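## Task

Switch the selector to JOB, then get the machine to register exactly this sequence, each key once and nothing else: DS, CT, DR, ES, CR, CS, ER, ET, DT. The registered key may differ from the one physically pressed, and only registered keys count. In TEACH (the starting mode) presses are ignored but light up the key the machine registers, whose name is printed beneath it. After switching to JOB there is no way back and keys stop lighting. Anything held in place only by the robot at the end is not counted as done.

## Robot and tools

Robot: two FANUC CRX-5iA arms, left_arm and right_arm, each carrying a Robotiq 140 mm two-finger gripper and a wrist camera. Bases in the scene frame: left_arm at (+0.044, +0.386, 0) m, yawed slightly (quat_wxyz +0.996, 0, 0, +0.088); right_arm at (+0.059, -0.354, 0) m (quat_wxyz +0.998, 0, 0, +0.059).

Scene frame: origin on the table surface midway between the arms, +z up, +x out across the table, +y toward left_arm. The arm names do not mean left or right in any image. Gripper fingers point along the gripper's +z and close along its y. end_effector_position is the midpoint between the pads when closed; closed fingertips extend about 33 mm past it, open ones about 9 mm. Closing pushes the tips roughly 24 mm further out, so keep clearance above surfaces.

Tool execute_actions, argument actions: a list holding zero or one item. Empty list: just report the state. An item with rows (1 to 15 rows) and optional steps (1 to 15, default 15): each row drives one control step of 1/30 s, and the final row repeats if steps exceed rows. An item with only steps (up to 300): a wait with no new command, counted from the previous result. Optional pictures (boolean) turns camera images on or off; by default they are included. A refused call moves nothing.

Each row is one flat list of 18 numbers, all in [-1, 1], always covering both arms: left_arm first, then right_arm, each as 6 joint numbers followed by gripper position, force_limit, speed. Joint order: waist, shoulder, elbow, forearm roll, wrist pitch, wrist roll. Joint numbers are offsets, not targets: relative to the joint angles printed in the most recent result that listed them (before any such result, and for later calls within one reply, relative to where the arm is when the action begins). Every row counts from that same reference, not from the previous row. Scale: 1.0 equals 1.983 rad for waist and shoulder, 2.38 rad for elbow, 2.975 rad for the three wrist joints. So sending all zeros is not a pause; it pulls the arm back to the reference angles. Joint ranges (rad): waist ±3.491, shoulder ±3.140, elbow -1.187 to 4.328, forearm roll ±3.316, wrist pitch ±3.140, wrist roll ±3.927. Asking more than 0.010 rad beyond a range gets the call refused; true ends may sit 0.010 rad either way, and overshooting requests are clipped there with a "joint sent to its limit" line (possibly about an earlier action).

Gripper numbers are absolute commands, not offsets. position: +1 fully open (140 mm), about -0.8 pads touching, -1 closes until blocked. force_limit: about 14 N at -1, 60 N at 0, 107 N at +1. speed: about 30, 140, 250 mm/s at -1, 0, +1. To keep a gripper unchanged, resend its previous three numbers; a 0 is a real command. After a grasp, confirm object_status 2. Status codes: 0 moving, 1 blocked while opening, 2 blocked while closing, 3 reached target or pads met. To squeeze harder while status is 2, raise force_limit and switch position between -1 and -0.98. position_measured is in counts: 3 open, 230 pads touching, not linear.

Motion limits: joint target speeds up to 2.62 (waist, shoulder), 3.14 (elbow), 3.93 (wrist joints) rad/s with 0.5 s ramp-up; joints of one arm are slowed to arrive together. Targets stay within a lead of the measured angle (0.805, 0.966, 1.21 rad by joint group), and are scaled back if they would move the gripper over 70 mm away in one step. Big moves take several calls. Between calls the arms continue toward the last row sent until they settle or a step is HELD.

Result lines: state line per arm with end_effector_position (m) and end_effector_quat_wxyz in the scene frame (less accurate at long reach); Joint positions and Joint velocities blocks per arm (rad, rad/s); object_status and position_measured; Flange force (outside force on the gripper, noisy, includes held weight, may say no reading); "joint command not followed" when the clearance check altered joint targets; HELD marking steps not sent; MOTOR HOT and OVER-TEMPERATURE FAULT warnings; camera images from cam_high, cam_low, cam_left_wrist, cam_right_wrist (each 504x504), with changed calibration listed.

zoom_image: camera (one of the four names) and region [x0, y0, x1, y1] in image pixels, origin top-left, at most 504 by 504; gives a sharper crop of the latest image. read_manual: section "licences" returns licence texts only. finished_scene: scene, the number of the current scene; ends and grades it irreversibly, then the next task appears in its result.

Cautions: contact torque at a joint's load limit (152 N m for waist, shoulder, elbow; 38 N m for wrist joints) or 150 N outside force stops that arm for 10 s and drops the rest of the call. Do not let the arms collide or push each other. Avoid dropping, slipping, slamming or pressing hard on things. Holding loads heats motors. Press keys gently, check in TEACH which key lights up, then turn to JOB and enter the sequence.

Each tool is called after "Call:" by a JSON object that holds its "fn" and its "kwargs", one argument or row to a line.

## Session

Call:
{"fn": "execute_actions", "kwargs": {
  "actions": []
}}

Scene clock: 0.00 s of 4800.00 s.
left_arm: end_effector_position=(+0.5372, +0.4734, +0.2712) position_measured=3 object_status=3 end_effector_quat_wxyz=(-0.000, +0.996, +0.087, +0.000) | right_arm: end_effector_position=(+0.5112, +0.0291, +0.3126) position_measured=3 object_status=3 end_effector_quat_wxyz=(-0.000, +0.761, -0.188, +0.621)
Joint positions: left_arm=[ 0.26   0.134  0.219 -0.001 -1.655  1.309] | right_arm=[ 1.266  0.185 -0.549  1.361 -1.457 -0.972]
Joint velocities: left_arm=[ 0.001 -0.001  0.001 -0.     0.     0.   ] | right_arm=[ 0.002  0.001  0.002 -0.     0.001 -0.001]
Flange force (N, the push that the arm receives, along the gripper's own x y z axes): no reading

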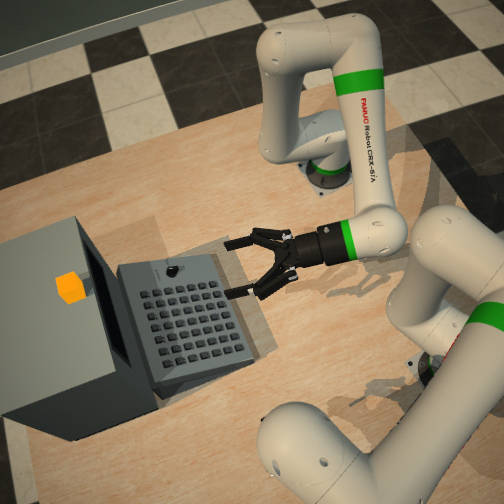

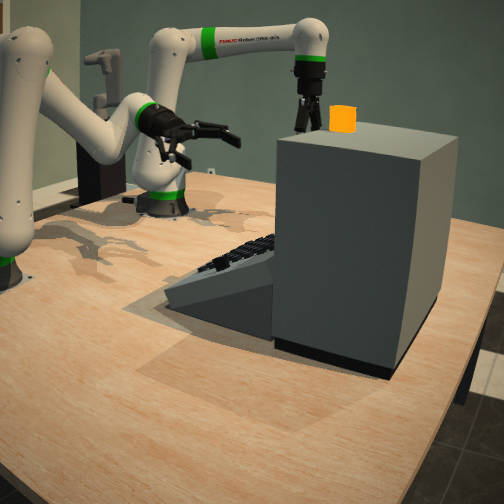

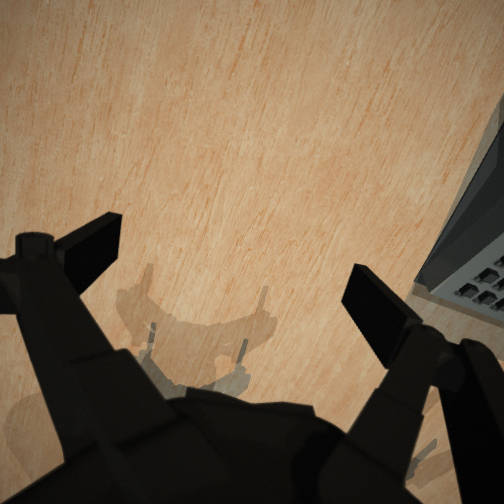

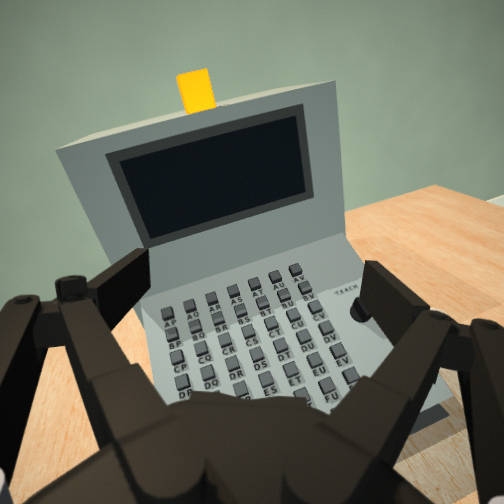

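Call:
{"fn": "zoom_image", "kwargs": {
  "camera": "cam_high",
  "region": [100, 230, 290, 420]
}}

Call:
{"fn": "zoom_image", "kwargs": {
  "camera": "cam_right_wrist",
  "region": [130, 240, 450, 440]
}}

Call:
{"fn": "zoom_image", "kwargs": {
  "camera": "cam_low",
  "region": [150, 210, 310, 350]
}}

Region (100, 230, 290, 420) of cam_high's 504x504 image, scaled by 2.653, with more detail than that image has.

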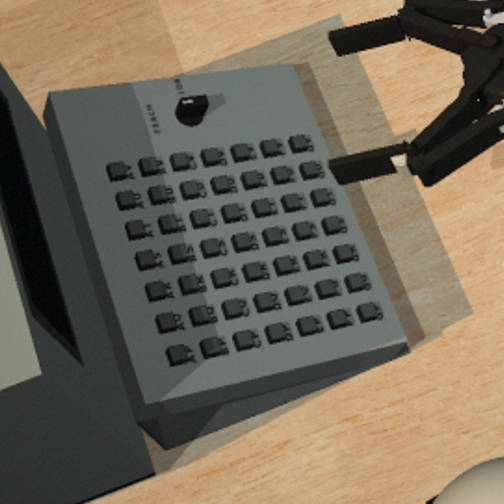

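Region (130, 240, 450, 440) of cam_right_wrist's 504x504 image, scaled by 1.575, with more detail than that image has; it fills the top 315 rows of this view, and the rest is white.

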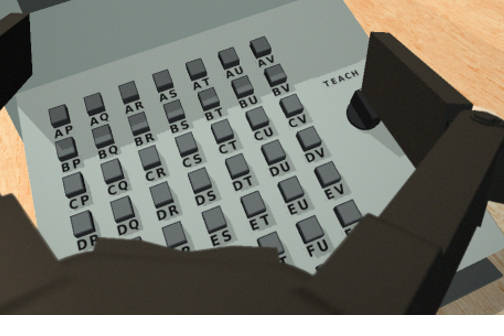

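Region (150, 210, 310, 350) of cam_low's 504x504 image, scaled by 3.150, with more detail than that image has; it fills the top 441 rows of this view, and the rest is white.

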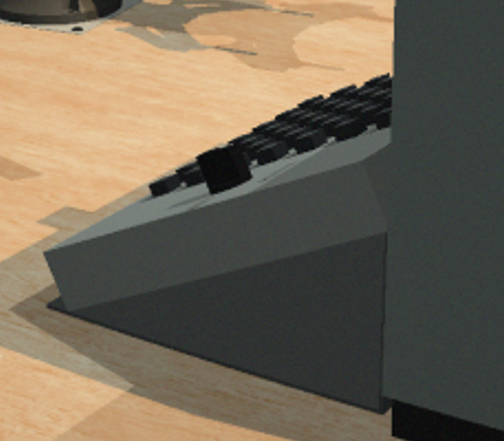

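Call:
{"fn": "zoom_image", "kwargs": {
  "camera": "cam_high",
  "region": [110, 250, 200, 340]
}}

Call:
{"fn": "zoom_image", "kwargs": {
  "camera": "cam_high",
  "region": [170, 250, 260, 340]
}}

Call:
{"fn": "zoom_image", "kwargs": {
  "camera": "cam_high",
  "region": [140, 310, 230, 400]
}}

Call:
{"fn": "zoom_image", "kwargs": {
  "camera": "cam_high",
  "region": [180, 300, 270, 390]
}}

Region (110, 250, 200, 340) of cam_high's 504x504 image, scaled by 5.600, with more detail than that image has.

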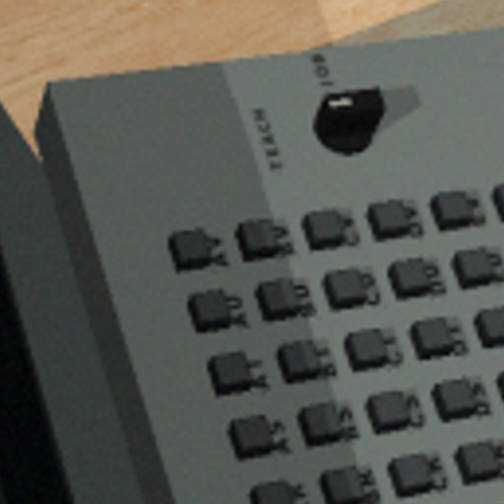

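Region (170, 250, 260, 340) of cam_high's 504x504 image, scaled by 5.600, with more detail than that image has.

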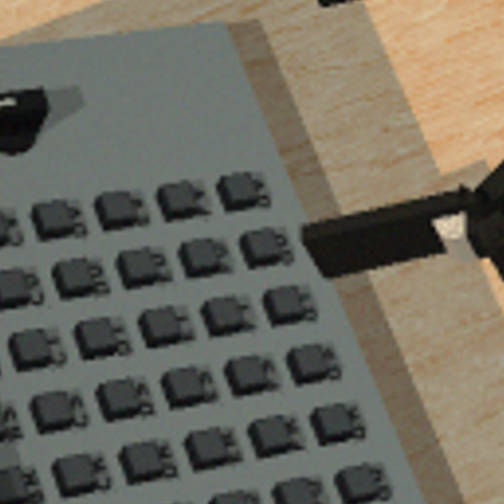

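Region (140, 310, 230, 400) of cam_high's 504x504 image, scaled by 5.600, with more detail than that image has.

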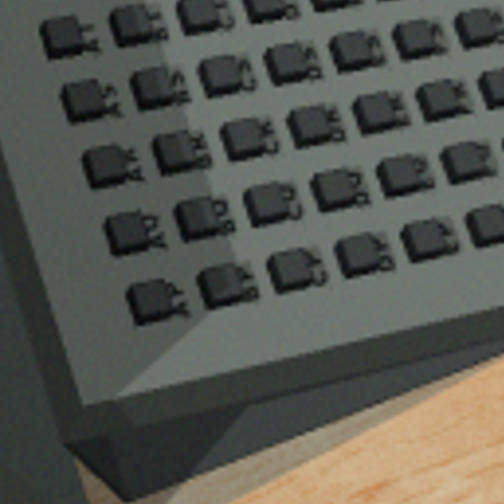

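Region (180, 300, 270, 390) of cam_high's 504x504 image, scaled by 5.600, with more detail than that image has.

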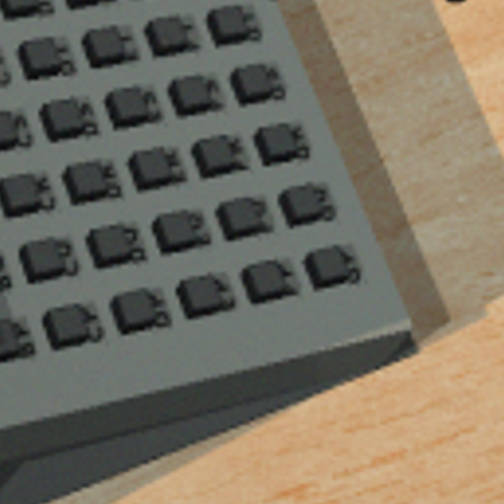

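Call:
{"fn": "zoom_image", "kwargs": {
  "camera": "cam_high",
  "region": [280, 130, 380, 230]
}}

Call:
{"fn": "zoom_image", "kwargs": {
  "camera": "cam_low",
  "region": [110, 90, 350, 240]
}}

Region (280, 130, 380, 230) of cam_high's 504x504 image, scaled by 5.040, with more detail than that image has.

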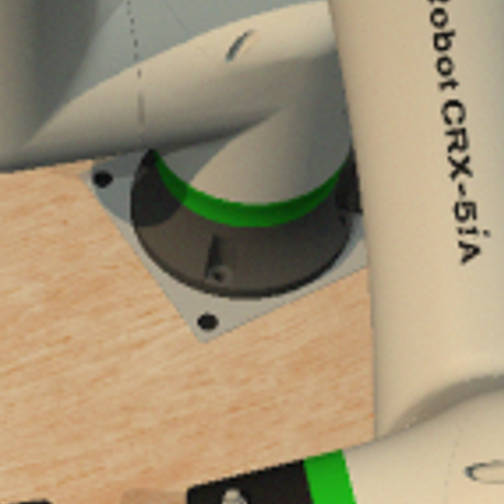

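Region (110, 90, 350, 240) of cam_low's 504x504 image, scaled by 2.100, with more detail than that image has; it fills the top 315 rows of this view, and the rest is white.

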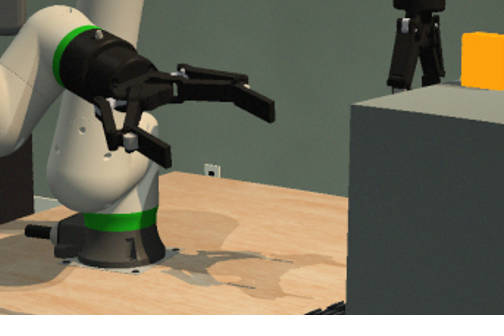

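Call:
{"fn": "execute_actions", "kwargs": {
  "actions": [
    {"rows": [[-0.3984, 0.2468, 0.1980, 0.0003, 0.0059, 0.2170, -1, 0, 0, 0.1765, -0.2113, -0.1761, 0, 0, 0, 1, 0, 0]], "steps": 15}
  ],
  "pictures": false
}}

Call:
{"fn": "execute_actions", "kwargs": {
  "actions": [
    {"steps": 45}
  ]
}}

Scene clock: 120.50 s of 4800.00 s.
left_arm: end_effector_position=(+0.6161, +0.3289, +0.2503) position_measured=107 object_status=0 end_effector_quat_wxyz=(-0.000, +0.998, +0.059, +0.000) | right_arm: end_effector_position=(+0.3897, -0.0022, +0.3120) position_measured=3 object_status=3 end_effector_quat_wxyz=(-0.098, +0.781, -0.067, +0.613)
Joint positions: left_arm=[-0.049  0.325  0.403 -0.001 -1.648  1.561] | right_arm=[ 1.582 -0.193 -0.927  1.361 -1.457 -0.972]
Joint velocities: left_arm=[-0.727  0.45   0.433  0.002  0.015  0.591] | right_arm=[ 0.525 -0.627 -0.625  0.001 -0.001 -0.   ]
Flange force (N, the push that the arm receives, along the gripper's own x y z axes): left_arm=[-3.7 -3.1 5.1] | right_arm=[5.2 21.2 -14.0]
Steps of this call (steps 1 to 90: nothing new was sent; then 117.00 s passed at rest; steps 91 to 105: all 15 steps of this action). Readings (joint positions | what the end effector reports):
91: left_arm=[0.260 0.134 0.219 -0.001 -1.655 1.309] | right_arm=[1.266 0.185 -0.549 1.361 -1.457 -0.972] | left_arm position_measured=3 object_status=0 | right_arm position_measured=3 object_status=3
92: left_arm=[0.256 0.136 0.221 -0.001 -1.655 1.312] | right_arm=[1.270 0.181 -0.553 1.361 -1.457 -0.972] | left_arm position_measured=8 object_status=0 | right_arm position_measured=3 object_status=3
94: left_arm=[0.231 0.152 0.236 -0.001 -1.655 1.333] | right_arm=[1.291 0.156 -0.578 1.361 -1.457 -0.972] | left_arm position_measured=23 object_status=0 | right_arm position_measured=3 object_status=3
98: left_arm=[0.128 0.216 0.298 -0.001 -1.652 1.417] | right_arm=[1.389 0.038 -0.696 1.361 -1.457 -0.972] | left_arm position_measured=54 object_status=0 | right_arm position_measured=3 object_status=3
105: the state above

Scene clock: 122.00 s of 4800.00 s.
left_arm: end_effector_position=(+0.6263, +0.0331, +0.1901) position_measured=233 object_status=3 end_effector_quat_wxyz=(+0.000, +1.000, +0.015, +0.000) | right_arm: end_effector_position=(+0.3801, -0.0073, +0.3084) position_measured=3 object_status=3 end_effector_quat_wxyz=(-0.108, +0.782, -0.053, +0.611)
Joint positions: left_arm=[-0.53   0.623  0.69   0.    -1.637  1.954] | right_arm=[ 1.616 -0.234 -0.968  1.361 -1.457 -0.972]
Joint velocities: left_arm=[ 0.    -0.     0.     0.    -0.001  0.   ] | right_arm=[-0.001 -0.001 -0.    -0.     0.001 -0.   ]
Flange force (N, the push that the arm receives, along the gripper's own x y z axes): left_arm=[4.6 2.5 0.9] | right_arm=[1.7 3.4 -0.1]
Steps of this call (steps 1 to 45: the robot went on to your last target). Readings (joint positions | what the end effector reports):
1: left_arm=[-0.074 0.341 0.418 -0.001 -1.648 1.581] | right_arm=[1.597 -0.211 -0.945 1.361 -1.457 -0.972] | left_arm position_measured=114 object_status=0 | right_arm position_measured=3 object_status=3
2: left_arm=[-0.098 0.356 0.432 -0.001 -1.647 1.601] | right_arm=[1.608 -0.224 -0.958 1.361 -1.457 -0.972] | left_arm position_measured=122 object_status=0 | right_arm position_measured=3 object_status=3
4: left_arm=[-0.146 0.386 0.461 -0.000 -1.646 1.641] | right_arm=[1.616 -0.233 -0.967 1.361 -1.457 -0.972] | left_arm position_measured=137 object_status=0 | right_arm position_measured=3 object_status=3
8: left_arm=[-0.241 0.444 0.518 -0.000 -1.644 1.718] | right_arm=[1.616 -0.234 -0.968 1.361 -1.457 -0.972] | left_arm position_measured=167 object_status=0 | right_arm position_measured=3 object_status=3
45: the state above
All arms were judged still, so your last target was given up. Only a new action makes them travel on or press farther. Fingers that are still opening or closing keep moving.
camera_calibration (this result's frames):
cam_left_wrist: T_world_to_cam=[[0.252379, -0.96679, 0.0402791, -0.139491], [-0.926556, -0.229458, 0.298067, 0.54509], [-0.278926, -0.112547, -0.953695, 0.543047], [0, 0, 0, 1]] pos_world=[0.69173, 0.0513343, 0.361046]
cam_right_wrist: T_world_to_cam=[[0.087195, -0.973091, -0.213286, 0.0261761], [-0.510287, 0.140251, -0.848491, 0.471889], [0.855572, 0.182821, -0.484326, 0.0187838], [0, 0, 0, 1]] pos_world=[0.222445, -0.0441451, 0.415074]

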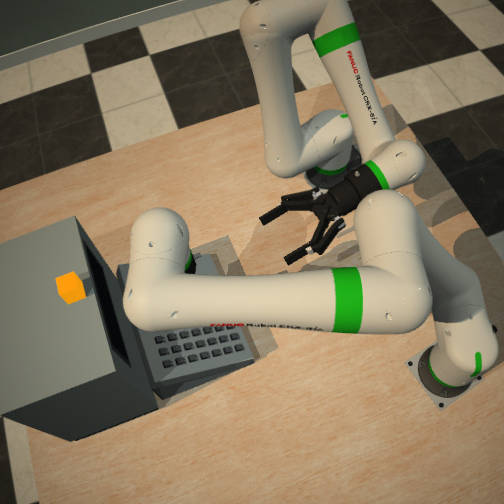

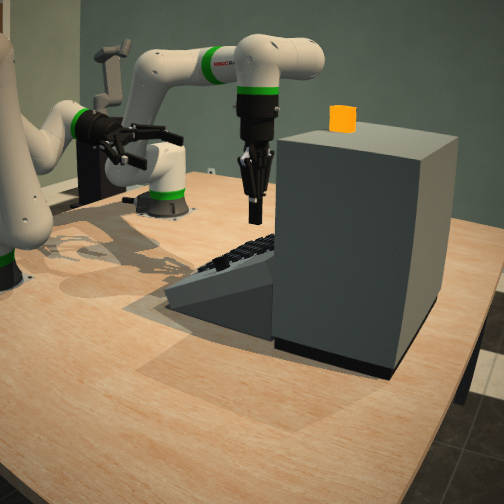

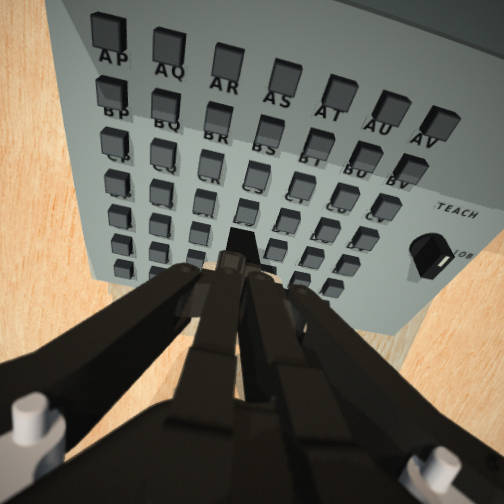

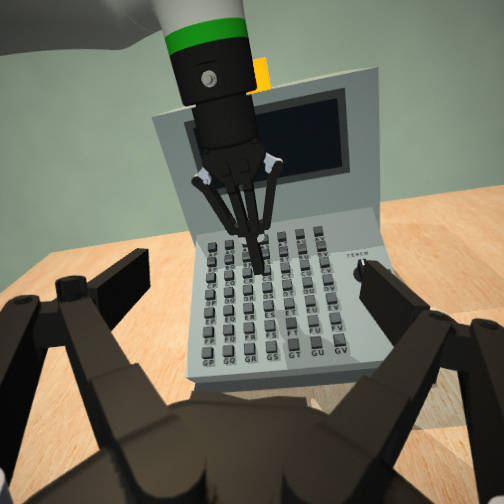

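Call:
{"fn": "zoom_image", "kwargs": {
  "camera": "cam_left_wrist",
  "region": [170, 140, 340, 310]
}}

Call:
{"fn": "zoom_image", "kwargs": {
  "camera": "cam_left_wrist",
  "region": [370, 180, 504, 314]
}}

Call:
{"fn": "zoom_image", "kwargs": {
  "camera": "cam_right_wrist",
  "region": [180, 200, 400, 390]
}}

Region (170, 140, 340, 310) of cam_left_wrist's 504x504 image, scaled by 2.965, with more detail than that image has.

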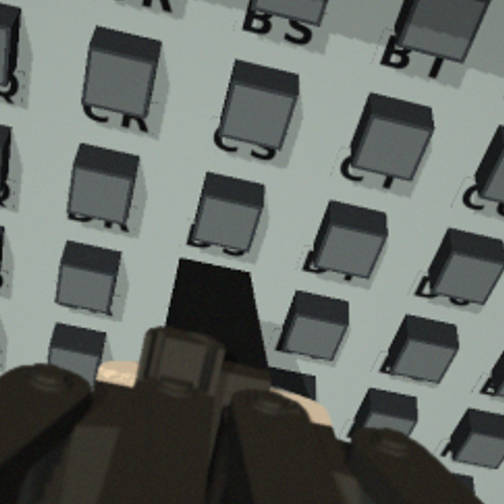

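Region (370, 180, 504, 314) of cam_left_wrist's 504x504 image, scaled by 3.761, with more detail than that image has.

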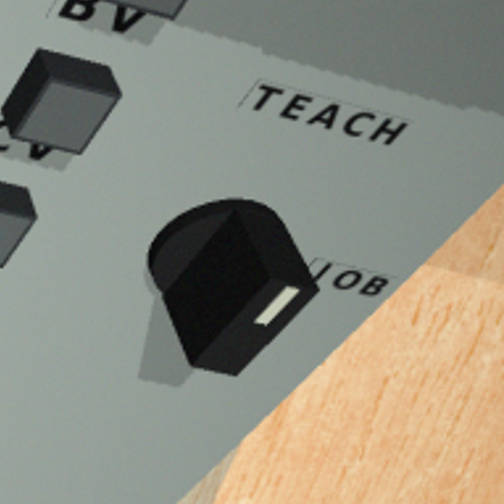

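Region (180, 200, 400, 390) of cam_right_wrist's 504x504 image, scaled by 2.291, with more detail than that image has; it fills the top 435 rows of this view, and the rest is white.

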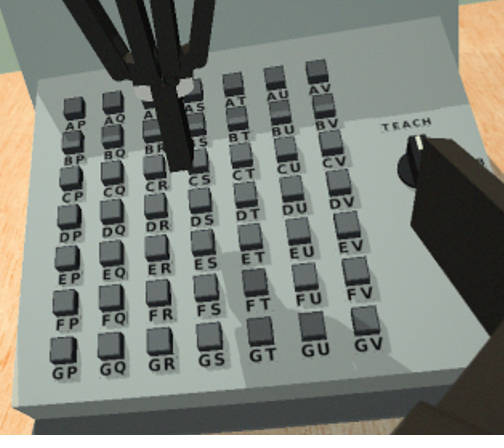

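Call:
{"fn": "execute_actions", "kwargs": {
  "actions": [
    {"rows": [[-0.0028, 0.0022, -0.0403, 0, 0.0336, 0.0019, -1, 0, 0, 0, 0, 0, 0, 0, 0, 1, 0, 0]], "steps": 15}
  ]
}}

Scene clock: 175.40 s of 4800.00 s.
left_arm: end_effector_position=(+0.6263, +0.0292, +0.1459) position_measured=233 object_status=3 end_effector_quat_wxyz=(-0.000, +1.000, +0.015, -0.000) | right_arm: end_effector_position=(+0.3801, -0.0073, +0.3084) position_measured=3 object_status=3 end_effector_quat_wxyz=(-0.108, +0.782, -0.053, +0.611)
Joint positions: left_arm=[-0.536  0.628  0.594  0.    -1.537  1.96 ] | right_arm=[ 1.616 -0.234 -0.968  1.361 -1.457 -0.972]
Joint velocities: left_arm=[ 0.001 -0.    -0.    -0.    -0.     0.001] | right_arm=[-0.    -0.001 -0.     0.     0.001  0.001]
Flange force (N, the push that the arm receives, along the gripper's own x y z axes): left_arm=[6.5 3.9 -2.9] | right_arm=[2.3 4.0 -0.2]
Steps of this call (steps 1 to 90: nothing new was sent; then 49.90 s passed at rest; steps 91 to 105: all 15 steps of this action). Readings (joint positions | what the end effector reports):
91: left_arm=[-0.530 0.623 0.690 0.000 -1.637 1.954] | right_arm=[1.616 -0.234 -0.968 1.361 -1.457 -0.972] | left_arm position_measured=233 object_status=3 | right_arm position_measured=3 object_status=3
92: left_arm=[-0.531 0.623 0.685 0.000 -1.632 1.955] | right_arm=[1.616 -0.234 -0.968 1.361 -1.457 -0.972] | left_arm position_measured=233 object_status=3 | right_arm position_measured=3 object_status=3
94: left_arm=[-0.532 0.625 0.655 0.000 -1.600 1.956] | right_arm=[1.616 -0.234 -0.968 1.361 -1.457 -0.972] | left_arm position_measured=233 object_status=3 | right_arm position_measured=3 object_status=3
98: left_arm=[-0.536 0.628 0.596 0.000 -1.539 1.960] | right_arm=[1.616 -0.234 -0.968 1.361 -1.457 -0.972] | left_arm position_measured=233 object_status=3 | right_arm position_measured=3 object_status=3
105: the state above
camera_calibration (this result's frames):
cam_left_wrist: T_world_to_cam=[[0.252506, -0.966772, 0.0399005, -0.14148], [-0.926459, -0.22967, 0.298203, 0.557293], [-0.279131, -0.112264, -0.953668, 0.500591], [0, 0, 0, 1]] pos_world=[0.691764, 0.047413, 0.316856]
cam_right_wrist: T_world_to_cam=[[0.0871954, -0.973091, -0.213286, 0.0261761], [-0.510287, 0.140251, -0.848491, 0.471889], [0.855572, 0.182822, -0.484326, 0.0187839], [0, 0, 0, 1]] pos_world=[0.222445, -0.0441451, 0.415074]

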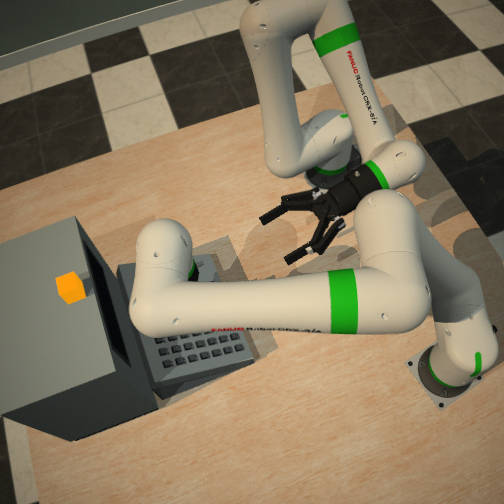

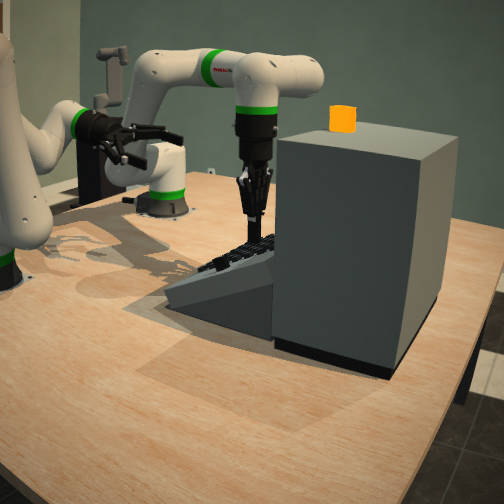

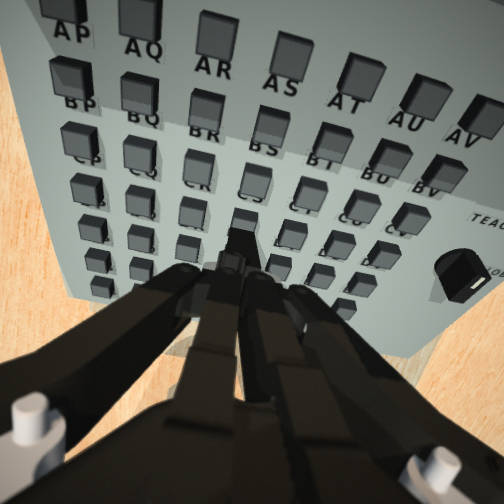

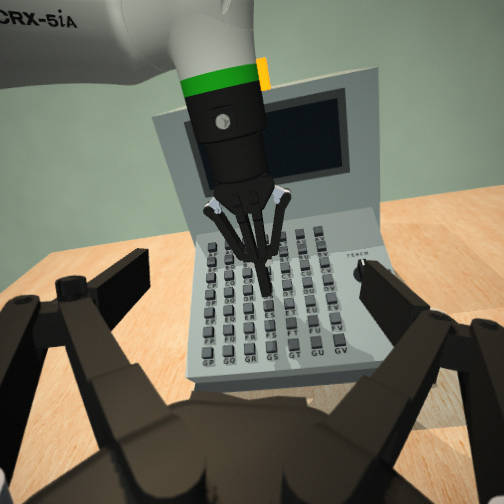

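Call:
{"fn": "zoom_image", "kwargs": {
  "camera": "cam_left_wrist",
  "region": [170, 140, 340, 310]
}}

Call:
{"fn": "zoom_image", "kwargs": {
  "camera": "cam_low",
  "region": [200, 200, 290, 290]
}}

Region (170, 140, 340, 310) of cam_left_wrist's 504x504 image, scaled by 2.965, with more detail than that image has.

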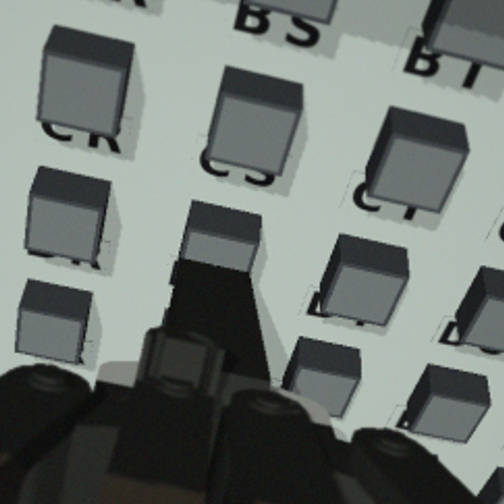

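Region (200, 200, 290, 290) of cam_low's 504x504 image, scaled by 5.600, with more detail than that image has.

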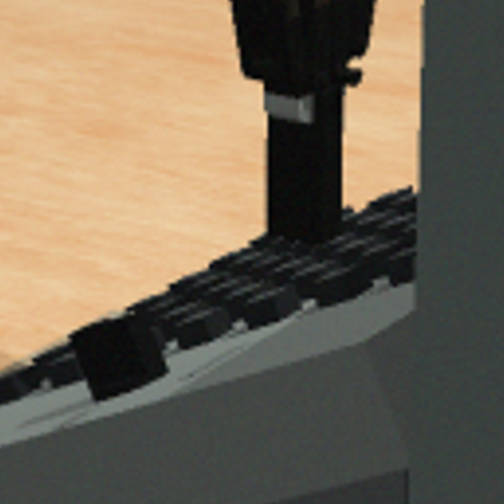

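Call:
{"fn": "execute_actions", "kwargs": {
  "actions": [
    {"rows": [[0, 0.00005, -0.0009, 0, 0.0008, 0, -1, 0, 0, 0, 0, 0, 0, 0, 0, 1, 0, 0], [0, 0.0001, -0.0018, 0, 0.0015, 0, -1, 0, 0, 0, 0, 0, 0, 0, 0, 1, 0, 0], [0, 0.00015, -0.0027, 0, 0.0023, 0, -1, 0, 0, 0, 0, 0, 0, 0, 0, 1, 0, 0], [0, 0.0002, -0.0037, 0, 0.0031, 0, -1, 0, 0, 0, 0, 0, 0, 0, 0, 1, 0, 0], [0, 0.00025, -0.00457, 0, 0.00382, 0, -1, 0, 0, 0, 0, 0, 0, 0, 0, 1, 0, 0]], "steps": 12}
  ]
}}

Scene clock: 191.47 s of 4800.00 s.
left_arm: end_effector_position=(+0.6263, +0.0291, +0.1413) position_measured=233 object_status=3 end_effector_quat_wxyz=(+0.000, +1.000, +0.015, +0.000) | right_arm: end_effector_position=(+0.3801, -0.0073, +0.3084) position_measured=3 object_status=3 end_effector_quat_wxyz=(-0.108, +0.782, -0.053, +0.611)
Joint positions: left_arm=[-0.536  0.628  0.584  0.    -1.526  1.96 ] | right_arm=[ 1.616 -0.234 -0.968  1.361 -1.457 -0.972]
Joint velocities: left_arm=[-0.001 -0.001 -0.003 -0.     0.     0.   ] | right_arm=[ 0.001  0.001 -0.001  0.     0.     0.001]
Flange force (N, the push that the arm receives, along the gripper's own x y z axes): left_arm=[1.7 -5.8 -47.8] | right_arm=[0.0 0.0 -1.1]
Steps of this call (steps 1 to 15: the robot went on to your last target; steps 16 to 90: nothing new was sent; then 12.67 s passed at rest; steps 91 to 102: all 12 steps of this action). Readings (joint positions | what the end effector reports):
91: left_arm=[-0.536 0.628 0.594 0.000 -1.537 1.960] | right_arm=[1.616 -0.234 -0.968 1.361 -1.457 -0.972] | left_arm position_measured=233 object_status=3 | right_arm position_measured=3 object_status=3
92: left_arm=[-0.536 0.628 0.593 0.000 -1.536 1.960] | right_arm=[1.616 -0.234 -0.968 1.361 -1.457 -0.972] | left_arm position_measured=233 object_status=3 | right_arm position_measured=3 object_status=3
94: left_arm=[-0.536 0.628 0.590 0.000 -1.532 1.960] | right_arm=[1.616 -0.234 -0.968 1.361 -1.457 -0.972] | left_arm position_measured=233 object_status=3 | right_arm position_measured=3 object_status=3
98: left_arm=[-0.536 0.628 0.584 0.000 -1.527 1.960] | right_arm=[1.616 -0.234 -0.968 1.361 -1.457 -0.972] | left_arm position_measured=233 object_status=3 | right_arm position_measured=3 object_status=3
102: the state above
camera_calibration (this result's frames):
cam_left_wrist: T_world_to_cam=[[0.252489, -0.966756, 0.0404132, -0.141453], [-0.926592, -0.229547, 0.297886, 0.558763], [-0.278706, -0.112659, -0.953746, 0.495965], [0, 0, 0, 1]] pos_world=[0.691689, 0.0473871, 0.312293]
cam_right_wrist: T_world_to_cam=[[0.0871955, -0.973091, -0.213286, 0.0261761], [-0.510287, 0.140251, -0.848491, 0.471889], [0.855573, 0.182822, -0.484326, 0.0187838], [0, 0, 0, 1]] pos_world=[0.222445, -0.0441451, 0.415074]

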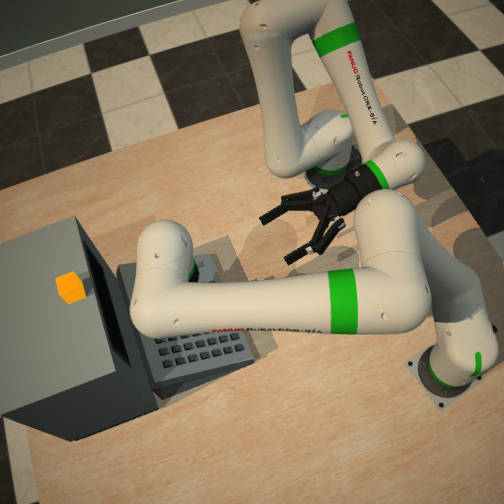

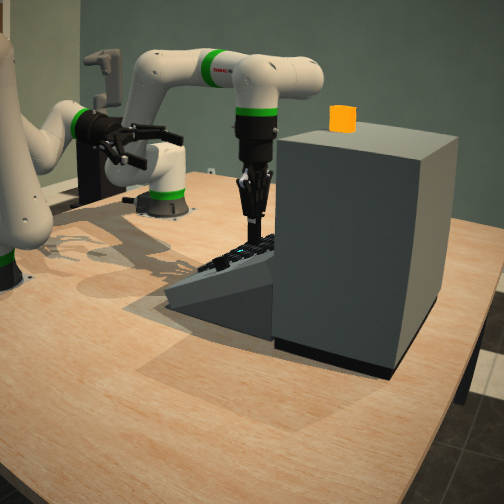

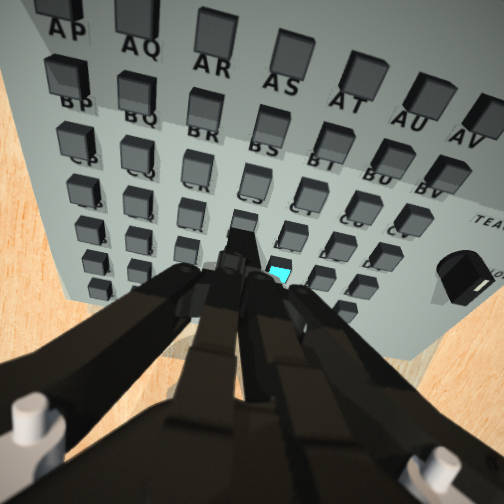

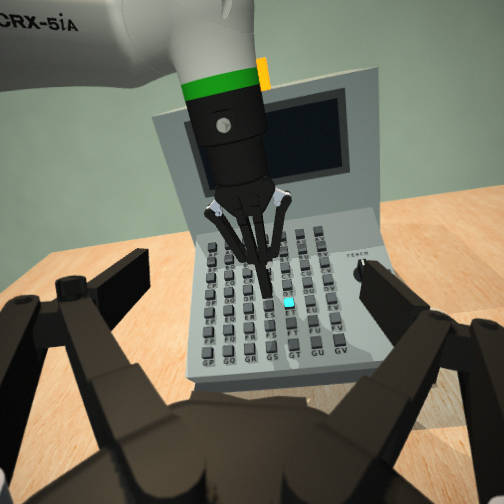

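Force is high; lift right away.

Call:
{"fn": "execute_actions", "kwargs": {
  "actions": [
    {"rows": [[0, -0.0006, 0.0110, 0, -0.0092, 0, -1, 0, 0, 0, 0, 0, 0, 0, 0, 1, 0, 0]], "steps": 12}
  ]
}}

Scene clock: 194.33 s of 4800.00 s.
left_arm: end_effector_position=(+0.6263, +0.0292, +0.1533) position_measured=233 object_status=3 end_effector_quat_wxyz=(+0.000, +1.000, +0.015, +0.000) | right_arm: end_effector_position=(+0.3801, -0.0073, +0.3084) position_measured=3 object_status=3 end_effector_quat_wxyz=(-0.108, +0.782, -0.053, +0.611)
Joint positions: left_arm=[-0.536  0.627  0.61   0.    -1.554  1.96 ] | right_arm=[ 1.616 -0.234 -0.968  1.361 -1.457 -0.972]
Joint velocities: left_arm=[ 0.    -0.002  0.002  0.001 -0.002  0.001] | right_arm=[-0.  0. -0. -0.  0. -0.]
Flange force (N, the push that the arm receives, along the gripper's own x y z axes): left_arm=[3.5 1.7 0.3] | right_arm=[0.6 3.3 -3.5]
Steps of this call (steps 1 to 15: the robot went on to your last target; steps 16 to 74: nothing new was sent; steps 75 to 86: all 12 steps of this action). Readings (joint positions | what the end effector reports):
75: left_arm=[-0.536 0.628 0.584 0.000 -1.526 1.960] | right_arm=[1.616 -0.234 -0.968 1.361 -1.457 -0.972] | left_arm position_measured=233 object_status=3 | right_arm position_measured=3 object_status=3
76: left_arm=[-0.536 0.628 0.588 -0.000 -1.531 1.960] | right_arm=[1.616 -0.234 -0.968 1.361 -1.457 -0.972] | left_arm position_measured=233 object_status=3 | right_arm position_measured=3 object_status=3
78: left_arm=[-0.536 0.628 0.604 -0.001 -1.548 1.960] | right_arm=[1.616 -0.234 -0.968 1.361 -1.457 -0.972] | left_arm position_measured=233 object_status=3 | right_arm position_measured=3 object_status=3
82: left_arm=[-0.536 0.627 0.609 -0.000 -1.553 1.960] | right_arm=[1.616 -0.234 -0.968 1.361 -1.457 -0.972] | left_arm position_measured=233 object_status=3 | right_arm position_measured=3 object_status=3
86: the state above
camera_calibration (this result's frames):
cam_left_wrist: T_world_to_cam=[[0.252487, -0.966761, 0.0403016, -0.141877], [-0.926554, -0.229564, 0.297991, 0.555129], [-0.278834, -0.112581, -0.953717, 0.507414], [0, 0, 0, 1]] pos_world=[0.691664, 0.0474019, 0.324224]
cam_right_wrist: T_world_to_cam=[[0.0871955, -0.973091, -0.213286, 0.0261761], [-0.510287, 0.140251, -0.848491, 0.471889], [0.855572, 0.182822, -0.484326, 0.0187839], [0, 0, 0, 1]] pos_world=[0.222445, -0.0441451, 0.415074]

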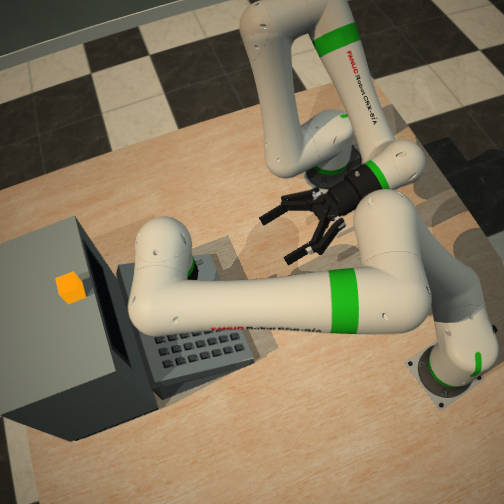

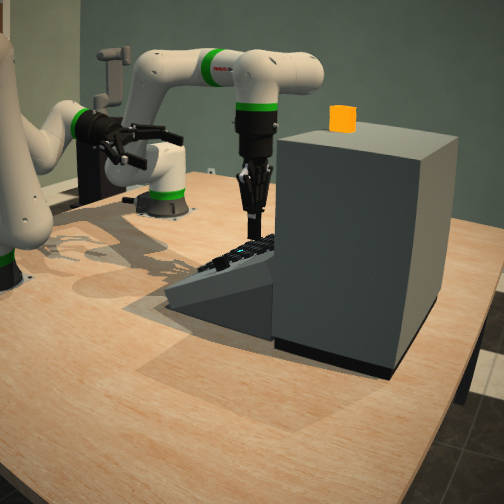

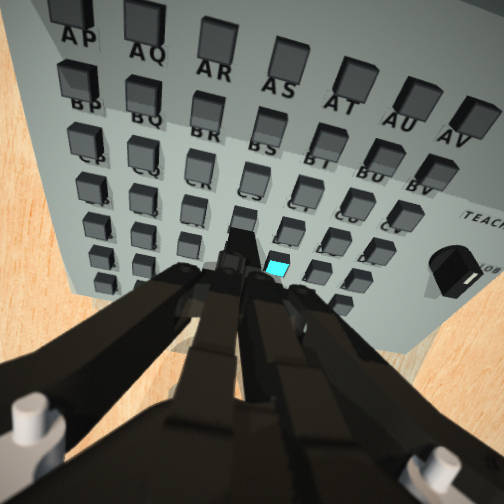

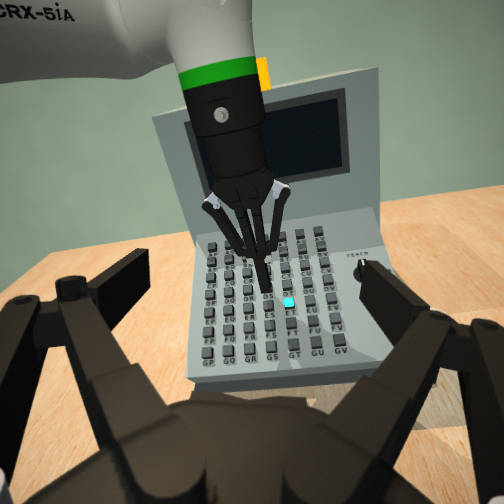

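Call:
{"fn": "zoom_image", "kwargs": {
  "camera": "cam_left_wrist",
  "region": [40, 0, 290, 250]
}}

Call:
{"fn": "zoom_image", "kwargs": {
  "camera": "cam_left_wrist",
  "region": [250, 30, 500, 280]
}}

Region (40, 0, 290, 250) of cam_left_wrist's 504x504 image, scaled by 2.016, with more detail than that image has.

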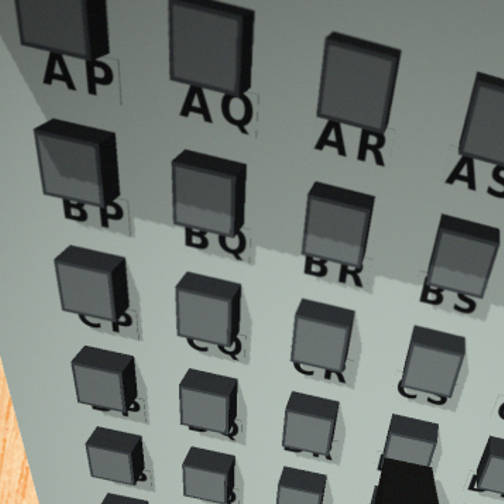

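Region (250, 30, 500, 280) of cam_left_wrist's 504x504 image, scaled by 2.016, with more detail than that image has.

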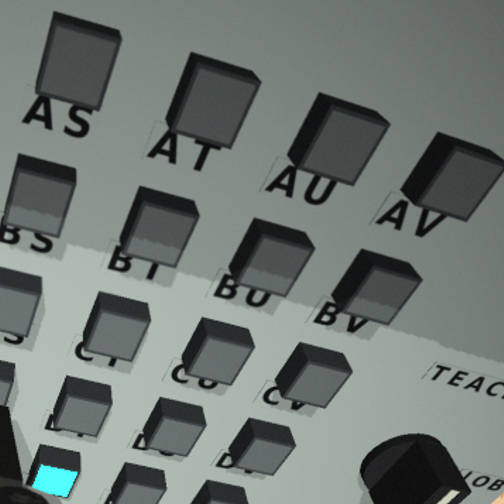

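Call:
{"fn": "execute_actions", "kwargs": {
  "actions": [
    {"rows": [[0.03172, 0.01356, 0.03496, 0, -0.01894, -0.02114, -1, 0, 0, 0, 0, 0, 0, 0, 0, 1, 0, 0], [0.03172, 0.01356, 0.03496, 0, -0.01894, -0.02114, -1, 0, 0, 0, 0, 0, 0, 0, 0, 1, 0, 0], [0.03172, 0.01356, 0.03496, 0, -0.01894, -0.02114, -1, 0, 0, 0, 0, 0, 0, 0, 0, 1, 0, 0], [0.03172, 0.01356, 0.03496, 0, -0.01894, -0.02114, -1, 0, 0, 0, 0, 0, 0, 0, 0, 1, 0, 0], [0.03172, 0.01356, 0.03496, 0, -0.01894, -0.02114, -1, 0, 0, 0, 0, 0, 0, 0, 0, 1, 0, 0], [0.03172, 0.01356, 0.03496, 0, -0.01894, -0.02114, -1, 0, 0, 0, 0, 0, 0, 0, 0, 1, 0, 0], [0.03172, 0.01356, 0.03496, 0, -0.01894, -0.02114, -1, 0, 0, 0, 0, 0, 0, 0, 0, 1, 0, 0], [0.03172, 0.01345, 0.03224, 0, -0.01684, -0.02114, -1, 0, 0, 0, 0, 0, 0, 0, 0, 1, 0, 0], [0.03172, 0.01334, 0.02953, 0, -0.01475, -0.02114, -1, 0, 0, 0, 0, 0, 0, 0, 0, 1, 0, 0], [0.03172, 0.01322, 0.02681, 0, -0.01265, -0.02114, -1, 0, 0, 0, 0, 0, 0, 0, 0, 1, 0, 0], [0.03172, 0.01311, 0.02409, 0, -0.01055, -0.02114, -1, 0, 0, 0, 0, 0, 0, 0, 0, 1, 0, 0]], "steps": 15}
  ]
}}

Scene clock: 314.83 s of 4800.00 s.
left_arm: end_effector_position=(+0.6557, +0.0639, +0.1605) position_measured=233 object_status=3 end_effector_quat_wxyz=(+0.000, +1.000, +0.015, -0.000) | right_arm: end_effector_position=(+0.3801, -0.0073, +0.3084) position_measured=3 object_status=3 end_effector_quat_wxyz=(-0.108, +0.782, -0.053, +0.611)
Joint positions: left_arm=[-0.473  0.653  0.668  0.    -1.586  1.897] | right_arm=[ 1.616 -0.234 -0.968  1.361 -1.457 -0.972]
Joint velocities: left_arm=[ 0.001 -0.006 -0.014  0.     0.012 -0.001] | right_arm=[-0.001  0.001 -0.001  0.     0.     0.   ]
Flange force (N, the push that the arm receives, along the gripper's own x y z axes): left_arm=[2.6 1.1 -0.9] | right_arm=[0.9 2.7 -8.0]
Steps of this call (steps 1 to 15: the robot went on to your last target; steps 16 to 90: nothing new was sent; then 117.00 s passed at rest; steps 91 to 105: all 15 steps of this action). Readings (joint positions | what the end effector reports):
91: left_arm=[-0.536 0.627 0.610 0.000 -1.554 1.960] | right_arm=[1.616 -0.234 -0.968 1.361 -1.457 -0.972] | left_arm position_measured=233 object_status=3 | right_arm position_measured=3 object_status=3
92: left_arm=[-0.532 0.628 0.615 0.000 -1.557 1.956] | right_arm=[1.616 -0.234 -0.968 1.361 -1.457 -0.972] | left_arm position_measured=233 object_status=3 | right_arm position_measured=3 object_status=3
94: left_arm=[-0.509 0.638 0.645 0.000 -1.578 1.933] | right_arm=[1.616 -0.234 -0.968 1.361 -1.457 -0.972] | left_arm position_measured=233 object_status=3 | right_arm position_measured=3 object_status=3
98: left_arm=[-0.473 0.653 0.692 0.000 -1.609 1.898] | right_arm=[1.616 -0.234 -0.968 1.361 -1.457 -0.972] | left_arm position_measured=233 object_status=3 | right_arm position_measured=3 object_status=3
105: the state above
camera_calibration (this result's frames):
cam_left_wrist: T_world_to_cam=[[0.252427, -0.966778, 0.0402628, -0.116], [-0.926476, -0.229482, 0.298294, 0.588087], [-0.279145, -0.1126, -0.953624, 0.526652], [0, 0, 0, 1]] pos_world=[0.721143, 0.0821106, 0.331475]
cam_right_wrist: T_world_to_cam=[[0.0871953, -0.973091, -0.213286, 0.026176], [-0.510287, 0.140251, -0.848491, 0.471889], [0.855572, 0.182821, -0.484326, 0.0187839], [0, 0, 0, 1]] pos_world=[0.222445, -0.0441451, 0.415074]

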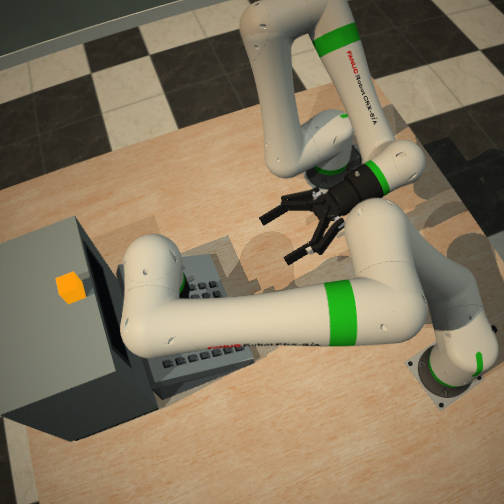

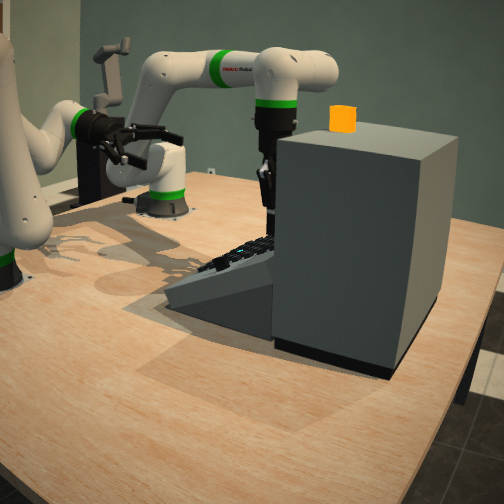

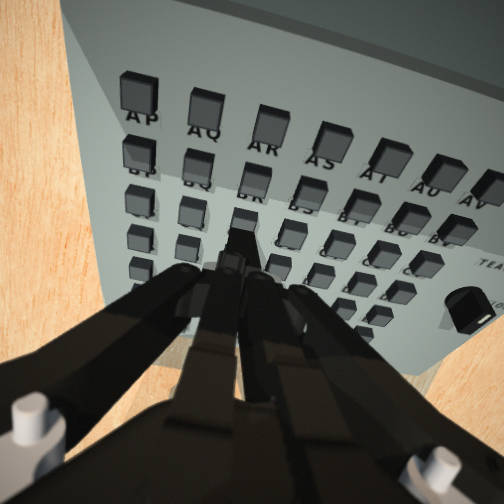

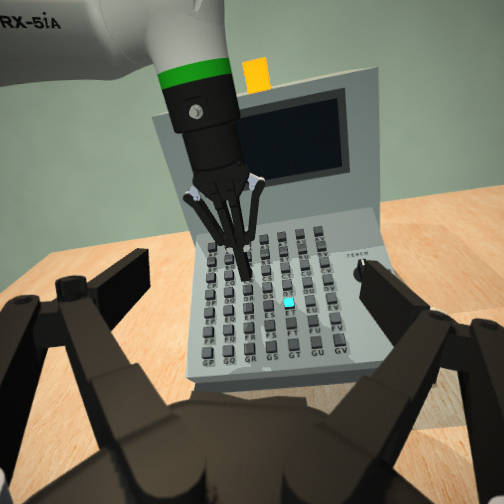

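Call:
{"fn": "execute_actions", "kwargs": {
  "actions": [
    {"rows": [[0, -0.00003, -0.00155, 0, 0.0012, 0, -1, 0, 0, 0, 0, 0, 0, 0, 0, 1, 0, 0]], "steps": 10}
  ]
}}

Scene clock: 320.03 s of 4800.00 s.
left_arm: end_effector_position=(+0.6557, +0.0640, +0.1591) position_measured=233 object_status=3 end_effector_quat_wxyz=(+0.000, +1.000, +0.015, -0.000) | right_arm: end_effector_position=(+0.3801, -0.0073, +0.3084) position_measured=3 object_status=3 end_effector_quat_wxyz=(-0.108, +0.782, -0.053, +0.611)
Joint positions: left_arm=[-0.473  0.653  0.664  0.    -1.582  1.897] | right_arm=[ 1.616 -0.234 -0.968  1.361 -1.457 -0.972]
Joint velocities: left_arm=[ 0.001 -0.001 -0.001 -0.    -0.     0.001] | right_arm=[ 0.001  0.001  0.001 -0.    -0.     0.   ]
Flange force (N, the push that the arm receives, along the gripper's own x y z axes): left_arm=[10.9 1.3 -3.9] | right_arm=[0.9 2.0 -0.4]
Steps of this call (steps 1 to 15: the robot went on to your last target; steps 16 to 90: nothing new was sent; then 1.87 s passed at rest; steps 91 to 100: all 10 steps of this action). Readings (joint positions | what the end effector reports):
91: left_arm=[-0.473 0.653 0.667 0.000 -1.585 1.897] | right_arm=[1.616 -0.234 -0.968 1.361 -1.457 -0.972] | left_arm position_measured=233 object_status=3 | right_arm position_measured=3 object_status=3
92: left_arm=[-0.473 0.653 0.666 0.000 -1.584 1.897] | right_arm=[1.616 -0.234 -0.968 1.361 -1.457 -0.972] | left_arm position_measured=233 object_status=3 | right_arm position_measured=3 object_status=3
94: left_arm=[-0.473 0.653 0.664 0.000 -1.582 1.897] | right_arm=[1.616 -0.234 -0.968 1.361 -1.457 -0.972] | left_arm position_measured=233 object_status=3 | right_arm position_measured=3 object_status=3
98: left_arm=[-0.473 0.653 0.664 0.000 -1.582 1.897] | right_arm=[1.616 -0.234 -0.968 1.361 -1.457 -0.972] | left_arm position_measured=233 object_status=3 | right_arm position_measured=3 object_status=3
100: the state above
camera_calibration (this result's frames):
cam_left_wrist: T_world_to_cam=[[0.252506, -0.96676, 0.0401989, -0.115885], [-0.926502, -0.229595, 0.298129, 0.588623], [-0.27899, -0.112524, -0.953679, 0.525197], [0, 0, 0, 1]] pos_world=[0.721146, 0.082209, 0.330042]
cam_right_wrist: T_world_to_cam=[[0.0871955, -0.973091, -0.213286, 0.0261762], [-0.510287, 0.140251, -0.848491, 0.471889], [0.855573, 0.182822, -0.484326, 0.0187838], [0, 0, 0, 1]] pos_world=[0.222445, -0.0441451, 0.415074]

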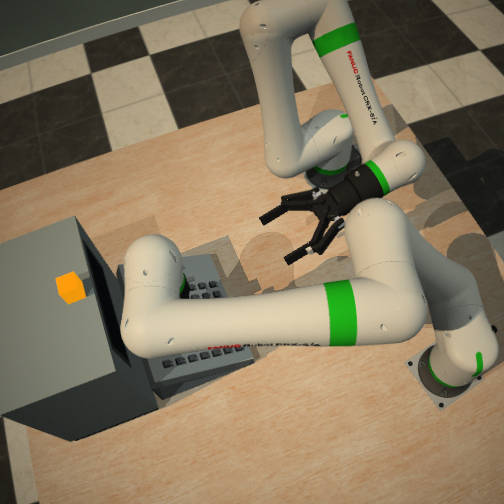

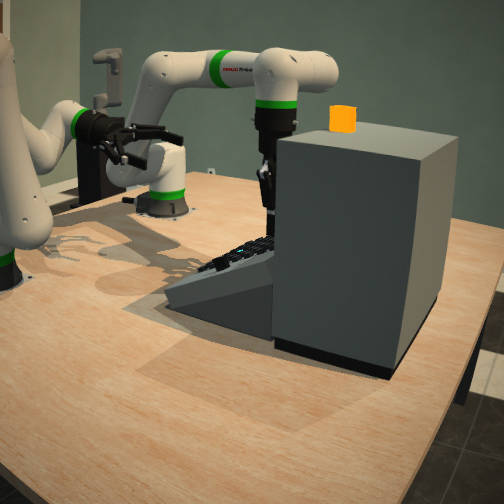

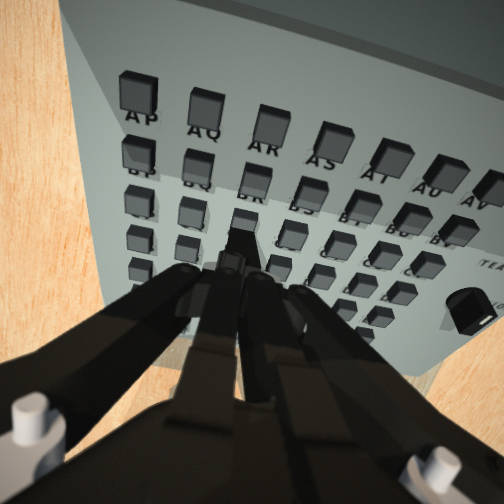

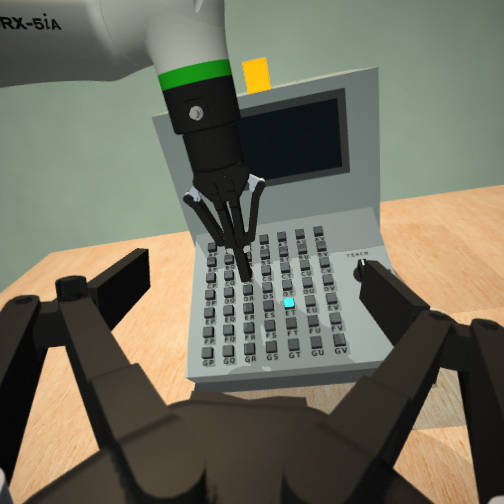

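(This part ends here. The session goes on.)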